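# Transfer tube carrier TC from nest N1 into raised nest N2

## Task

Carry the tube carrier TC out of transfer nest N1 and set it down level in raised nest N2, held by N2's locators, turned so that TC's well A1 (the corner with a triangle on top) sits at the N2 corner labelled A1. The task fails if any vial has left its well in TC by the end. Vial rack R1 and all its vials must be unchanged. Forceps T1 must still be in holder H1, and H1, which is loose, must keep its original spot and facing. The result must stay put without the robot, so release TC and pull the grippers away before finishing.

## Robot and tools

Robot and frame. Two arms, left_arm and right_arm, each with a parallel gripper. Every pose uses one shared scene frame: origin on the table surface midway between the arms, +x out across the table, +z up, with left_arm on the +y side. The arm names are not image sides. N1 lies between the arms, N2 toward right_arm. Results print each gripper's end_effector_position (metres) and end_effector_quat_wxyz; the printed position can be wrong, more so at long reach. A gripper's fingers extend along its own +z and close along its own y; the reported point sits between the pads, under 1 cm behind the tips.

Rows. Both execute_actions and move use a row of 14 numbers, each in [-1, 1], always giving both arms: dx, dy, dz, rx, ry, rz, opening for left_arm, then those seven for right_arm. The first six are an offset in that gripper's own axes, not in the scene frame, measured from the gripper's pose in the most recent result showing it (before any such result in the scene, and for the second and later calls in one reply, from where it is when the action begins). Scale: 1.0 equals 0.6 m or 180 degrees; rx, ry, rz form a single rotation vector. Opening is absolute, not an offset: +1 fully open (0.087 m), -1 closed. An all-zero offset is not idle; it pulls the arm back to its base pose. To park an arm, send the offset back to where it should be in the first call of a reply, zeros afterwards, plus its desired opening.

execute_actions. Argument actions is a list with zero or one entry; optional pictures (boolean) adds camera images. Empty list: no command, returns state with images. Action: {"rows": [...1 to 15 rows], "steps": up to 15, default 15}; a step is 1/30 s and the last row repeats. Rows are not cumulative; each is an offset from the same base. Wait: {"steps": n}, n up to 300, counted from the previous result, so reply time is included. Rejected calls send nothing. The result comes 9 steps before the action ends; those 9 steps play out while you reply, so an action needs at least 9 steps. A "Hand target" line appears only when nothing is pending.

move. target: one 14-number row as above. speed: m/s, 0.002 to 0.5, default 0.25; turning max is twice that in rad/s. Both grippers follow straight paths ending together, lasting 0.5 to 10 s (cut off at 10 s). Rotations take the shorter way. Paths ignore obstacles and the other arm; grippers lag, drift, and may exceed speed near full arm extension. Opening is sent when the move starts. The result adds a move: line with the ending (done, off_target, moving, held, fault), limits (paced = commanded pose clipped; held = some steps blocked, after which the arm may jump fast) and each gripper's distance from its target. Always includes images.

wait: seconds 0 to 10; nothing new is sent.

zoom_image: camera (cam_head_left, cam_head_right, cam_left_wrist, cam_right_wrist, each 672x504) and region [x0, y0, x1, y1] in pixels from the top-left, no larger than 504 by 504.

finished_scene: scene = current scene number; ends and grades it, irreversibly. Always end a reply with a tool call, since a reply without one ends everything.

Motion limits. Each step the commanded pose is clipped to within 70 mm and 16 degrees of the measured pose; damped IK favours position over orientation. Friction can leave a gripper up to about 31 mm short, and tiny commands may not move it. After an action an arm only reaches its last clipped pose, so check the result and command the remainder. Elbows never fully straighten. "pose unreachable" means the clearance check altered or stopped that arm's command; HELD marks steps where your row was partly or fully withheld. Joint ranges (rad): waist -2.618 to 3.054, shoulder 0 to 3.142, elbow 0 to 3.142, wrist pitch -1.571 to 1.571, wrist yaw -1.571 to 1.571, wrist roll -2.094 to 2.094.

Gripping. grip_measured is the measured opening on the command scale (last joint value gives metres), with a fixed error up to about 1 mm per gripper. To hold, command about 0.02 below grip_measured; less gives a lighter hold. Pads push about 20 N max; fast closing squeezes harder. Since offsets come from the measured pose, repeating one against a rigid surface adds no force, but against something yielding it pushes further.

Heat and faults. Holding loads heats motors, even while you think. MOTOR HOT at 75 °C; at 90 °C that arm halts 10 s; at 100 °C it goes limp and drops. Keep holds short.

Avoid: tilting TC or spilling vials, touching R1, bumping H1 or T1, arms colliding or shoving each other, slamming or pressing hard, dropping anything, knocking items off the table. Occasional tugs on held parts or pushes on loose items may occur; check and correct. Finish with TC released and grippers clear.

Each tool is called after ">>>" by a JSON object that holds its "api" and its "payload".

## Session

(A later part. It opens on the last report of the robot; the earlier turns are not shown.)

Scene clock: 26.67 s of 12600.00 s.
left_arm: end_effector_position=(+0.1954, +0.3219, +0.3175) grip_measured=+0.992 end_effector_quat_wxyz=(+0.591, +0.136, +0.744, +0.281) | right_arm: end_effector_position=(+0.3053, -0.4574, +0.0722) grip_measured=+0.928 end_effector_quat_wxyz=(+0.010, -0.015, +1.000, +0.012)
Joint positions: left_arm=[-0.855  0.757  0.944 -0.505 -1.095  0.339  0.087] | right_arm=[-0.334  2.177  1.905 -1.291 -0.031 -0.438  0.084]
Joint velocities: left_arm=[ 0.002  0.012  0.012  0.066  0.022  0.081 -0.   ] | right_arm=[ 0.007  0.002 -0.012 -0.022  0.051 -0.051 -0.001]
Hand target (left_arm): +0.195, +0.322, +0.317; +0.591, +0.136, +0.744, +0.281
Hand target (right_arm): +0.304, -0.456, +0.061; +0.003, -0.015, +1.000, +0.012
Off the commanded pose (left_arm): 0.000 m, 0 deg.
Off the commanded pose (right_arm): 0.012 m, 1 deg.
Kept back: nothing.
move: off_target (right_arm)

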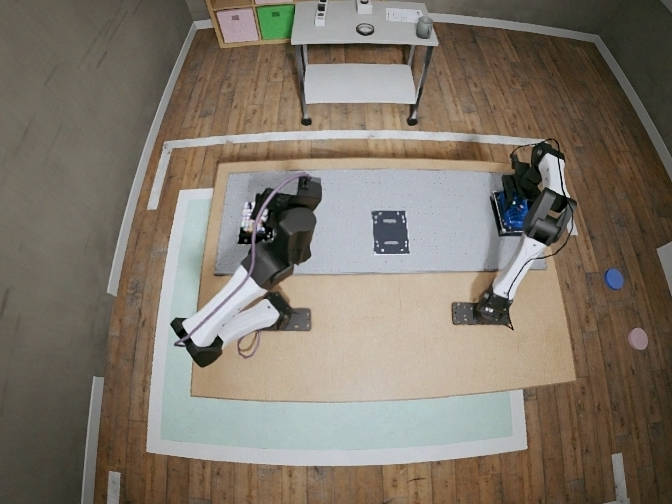

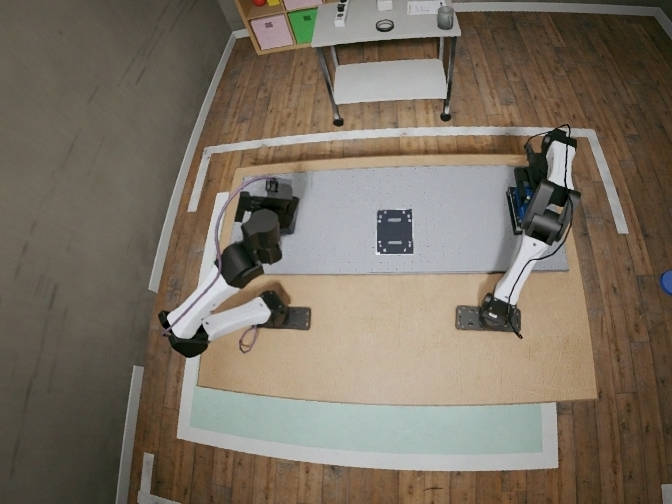

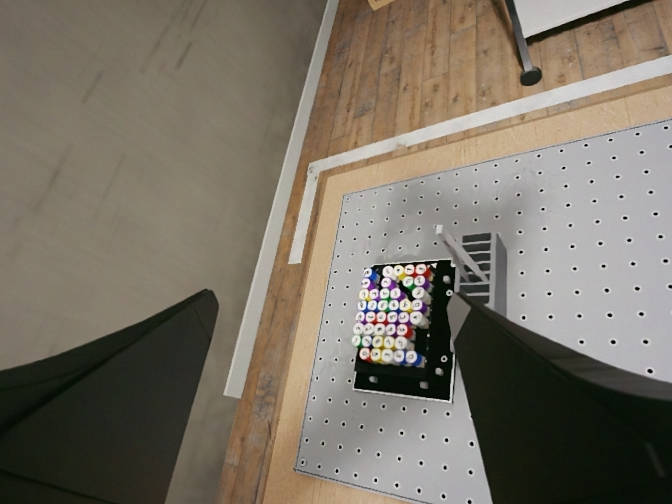

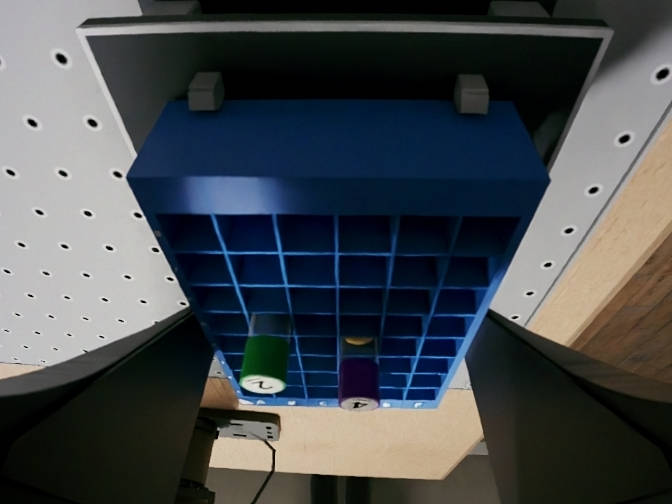

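Matches. Release and lift.

>>> {"api": "move", "payload": {"target": [0,0,0,0,0,0,1,0,0,0,0,0,0,1]}}

>>> {"api": "move", "payload": {"target": [0,0,0,0,0,0,1,0,0.002,-0.11,0,0,0,1], "speed": 0.05}}

>>> {"api": "move", "payload": {"target": [0,0,0,0,0,0,1,0.25,0.25,-0.05,0,-0.15,0,1]}}

>>> {"api": "zoom_image", "payload": {"camera": "cam_head_right", "region": [485, 165, 575, 250]}}

Scene clock: 27.73 s of 12600.00 s.
left_arm: end_effector_position=(+0.1954, +0.3218, +0.3176) grip_measured=+0.992 end_effector_quat_wxyz=(+0.592, +0.135, +0.744, +0.280) | right_arm: end_effector_position=(+0.3053, -0.4574, +0.0722) grip_measured=+0.982 end_effector_quat_wxyz=(+0.010, -0.015, +1.000, +0.012)
Joint positions: left_arm=[-0.855  0.757  0.944 -0.503 -1.095  0.339  0.087] | right_arm=[-0.334  2.177  1.905 -1.291 -0.031 -0.438  0.087]
Joint velocities: left_arm=[ 0.002  0.007 -0.007 -0.037  0.007 -0.007 -0.   ] | right_arm=[-0.017  0.002 -0.007  0.007  0.022 -0.051  0.   ]
Hand target (left_arm): +0.195, +0.322, +0.317; +0.591, +0.136, +0.744, +0.281
Hand target (right_arm): +0.305, -0.457, +0.072; +0.010, -0.015, +1.000, +0.012
Off the commanded pose (left_arm): 0.000 m, 0 deg.
Off the commanded pose (right_arm): 0.000 m, 0 deg.
Kept back: nothing.
move: done

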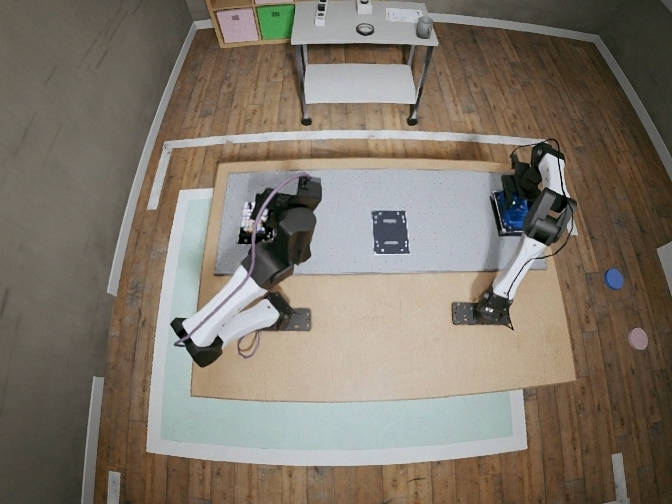

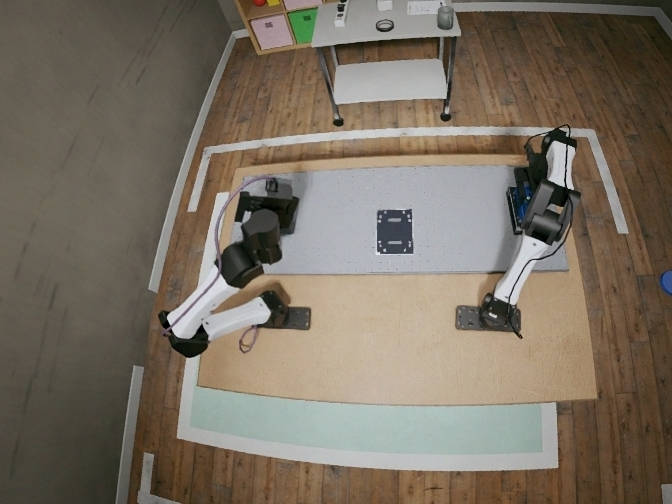

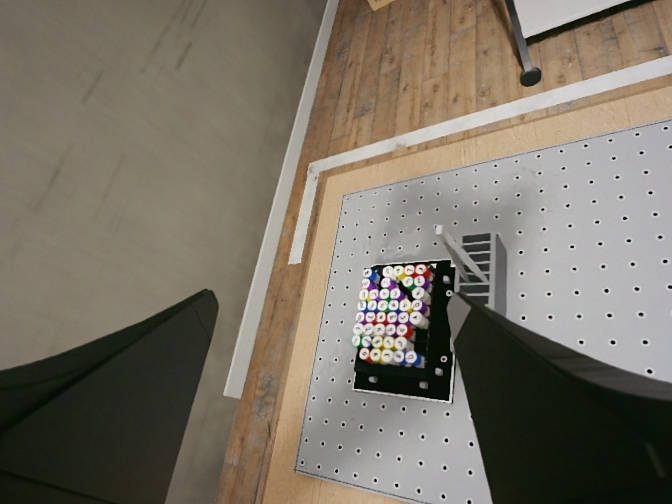

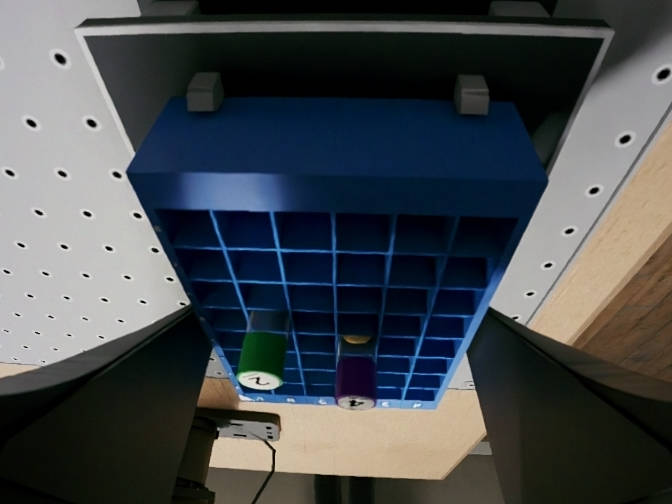

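Scene clock: 29.47 s of 12600.00 s.
left_arm: end_effector_position=(+0.1955, +0.3217, +0.3177) grip_measured=+0.992 end_effector_quat_wxyz=(+0.592, +0.135, +0.744, +0.280) | right_arm: end_effector_position=(+0.3049, -0.4572, +0.1405) grip_measured=+0.982 end_effector_quat_wxyz=(+0.023, -0.015, +1.000, +0.007)
Joint positions: left_arm=[-0.855  0.757  0.944 -0.503 -1.095  0.339  0.087] | right_arm=[-0.334  2.177  2.181 -1.54  -0.031 -0.438  0.087]
Joint velocities: left_arm=[ 0.002 -0.007 -0.002 -0.051  0.051  0.051  0.001] | right_arm=[-0.007  0.007 -0.002 -0.066 -0.037  0.022  0.001]
Hand target (left_arm): +0.195, +0.322, +0.318; +0.591, +0.135, +0.744, +0.280
Hand target (right_arm): +0.305, -0.458, +0.138; +0.016, -0.015, +1.000, +0.009
Off the commanded pose (left_arm): 0.000 m, 0 deg.
Off the commanded pose (right_arm): 0.003 m, 2 deg.
joint sent to its limit (right arm) — the command would take joint 4 (wrist pitch) past its lower limit, so that joint was sent only as far as its limit.
Kept back: nothing.
move: done

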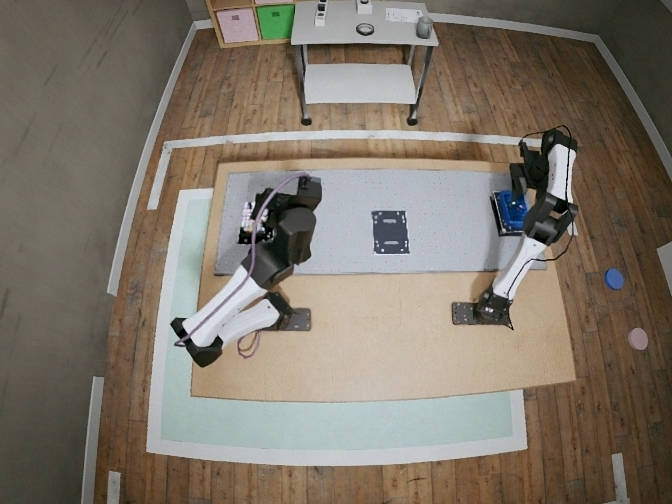

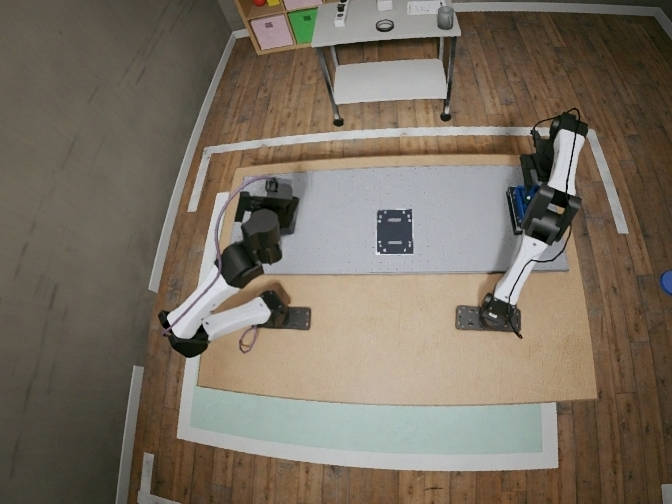

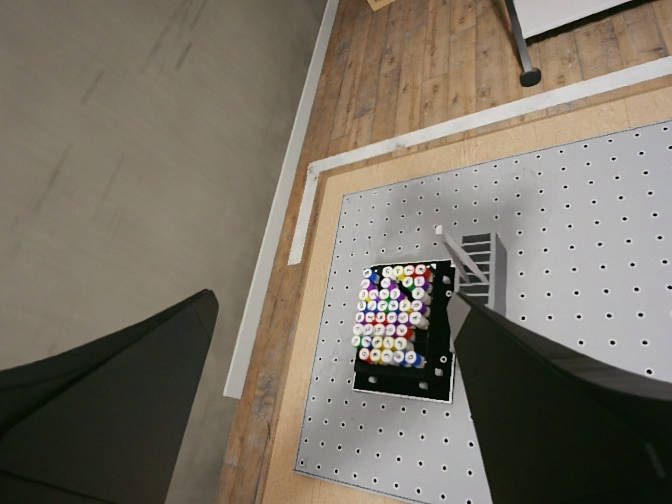

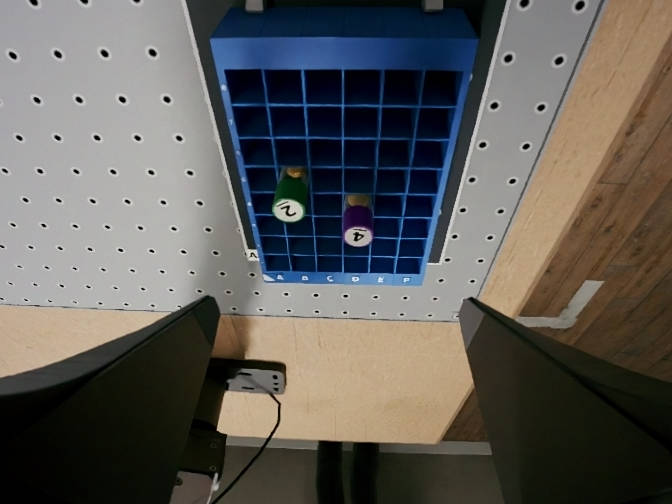

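Scene clock: 31.03 s of 12600.00 s.
left_arm: end_effector_position=(+0.1955, +0.3217, +0.3178) grip_measured=+0.992 end_effector_quat_wxyz=(+0.592, +0.135, +0.744, +0.280) | right_arm: end_effector_position=(+0.1507, -0.3110, +0.1704) grip_measured=+0.982 end_effector_quat_wxyz=(+0.252, -0.013, +0.968, +0.012)
Joint positions: left_arm=[-0.855  0.757  0.944 -0.502 -1.095  0.339  0.087] | right_arm=[-0.083  0.976  1.045 -1.139 -0.107 -0.157  0.087]
Joint velocities: left_arm=[ 0.007  0.002 -0.012 -0.022 -0.022 -0.007  0.   ] | right_arm=[ 0.012 -0.012 -0.002 -0.037 -0.066 -0.022  0.   ]
Hand target (left_arm): +0.195, +0.322, +0.318; +0.592, +0.135, +0.744, +0.280
Hand target (right_arm): +0.151, -0.311, +0.168; +0.256, -0.012, +0.967, +0.009
Off the commanded pose (left_arm): 0.000 m, 0 deg.
Off the commanded pose (right_arm): 0.005 m, 0 deg.
Kept back: nothing.
move: done

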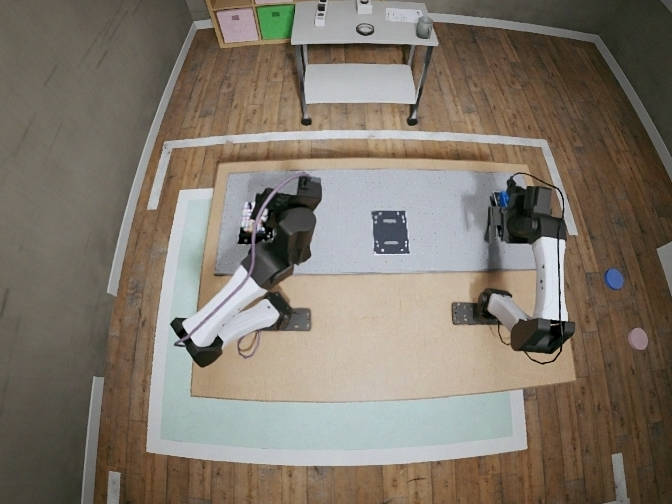

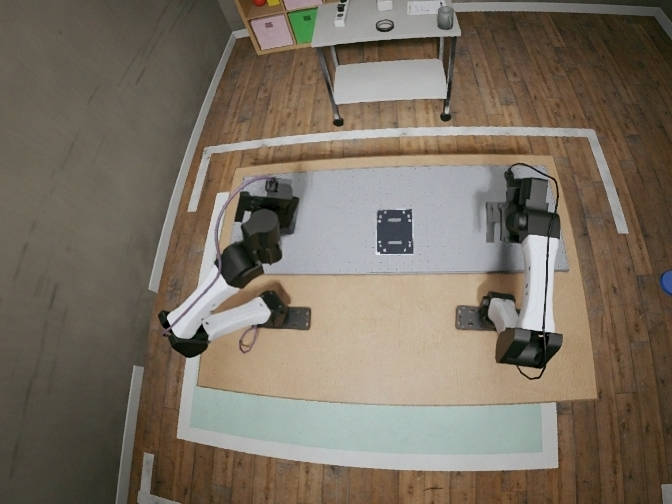

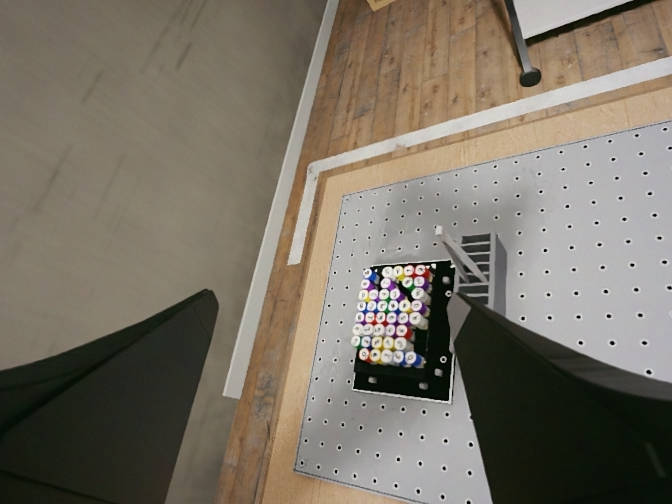

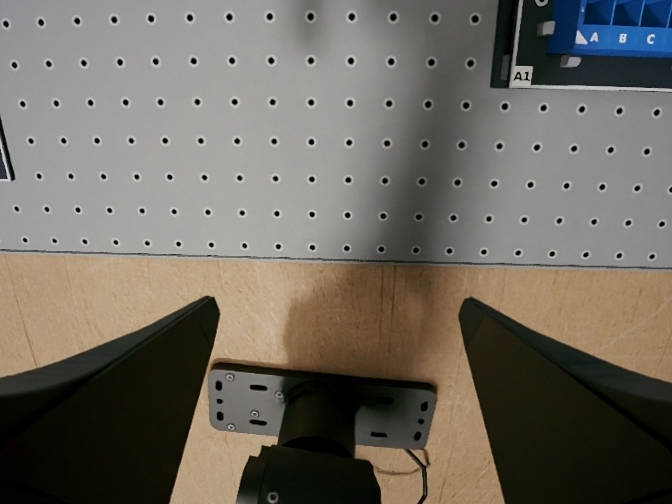

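Region (485, 165, 575, 250) of cam_head_right's 672x504 image, scaled by 5.600, with more detail than that image has.

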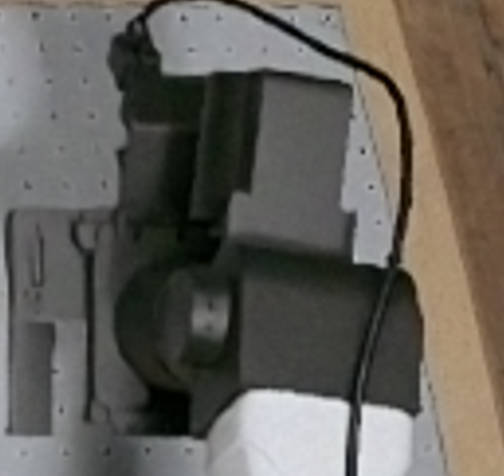

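>>> {"api": "finished_scene", "payload": {"scene": 1}}

The scene is finished: the task was done.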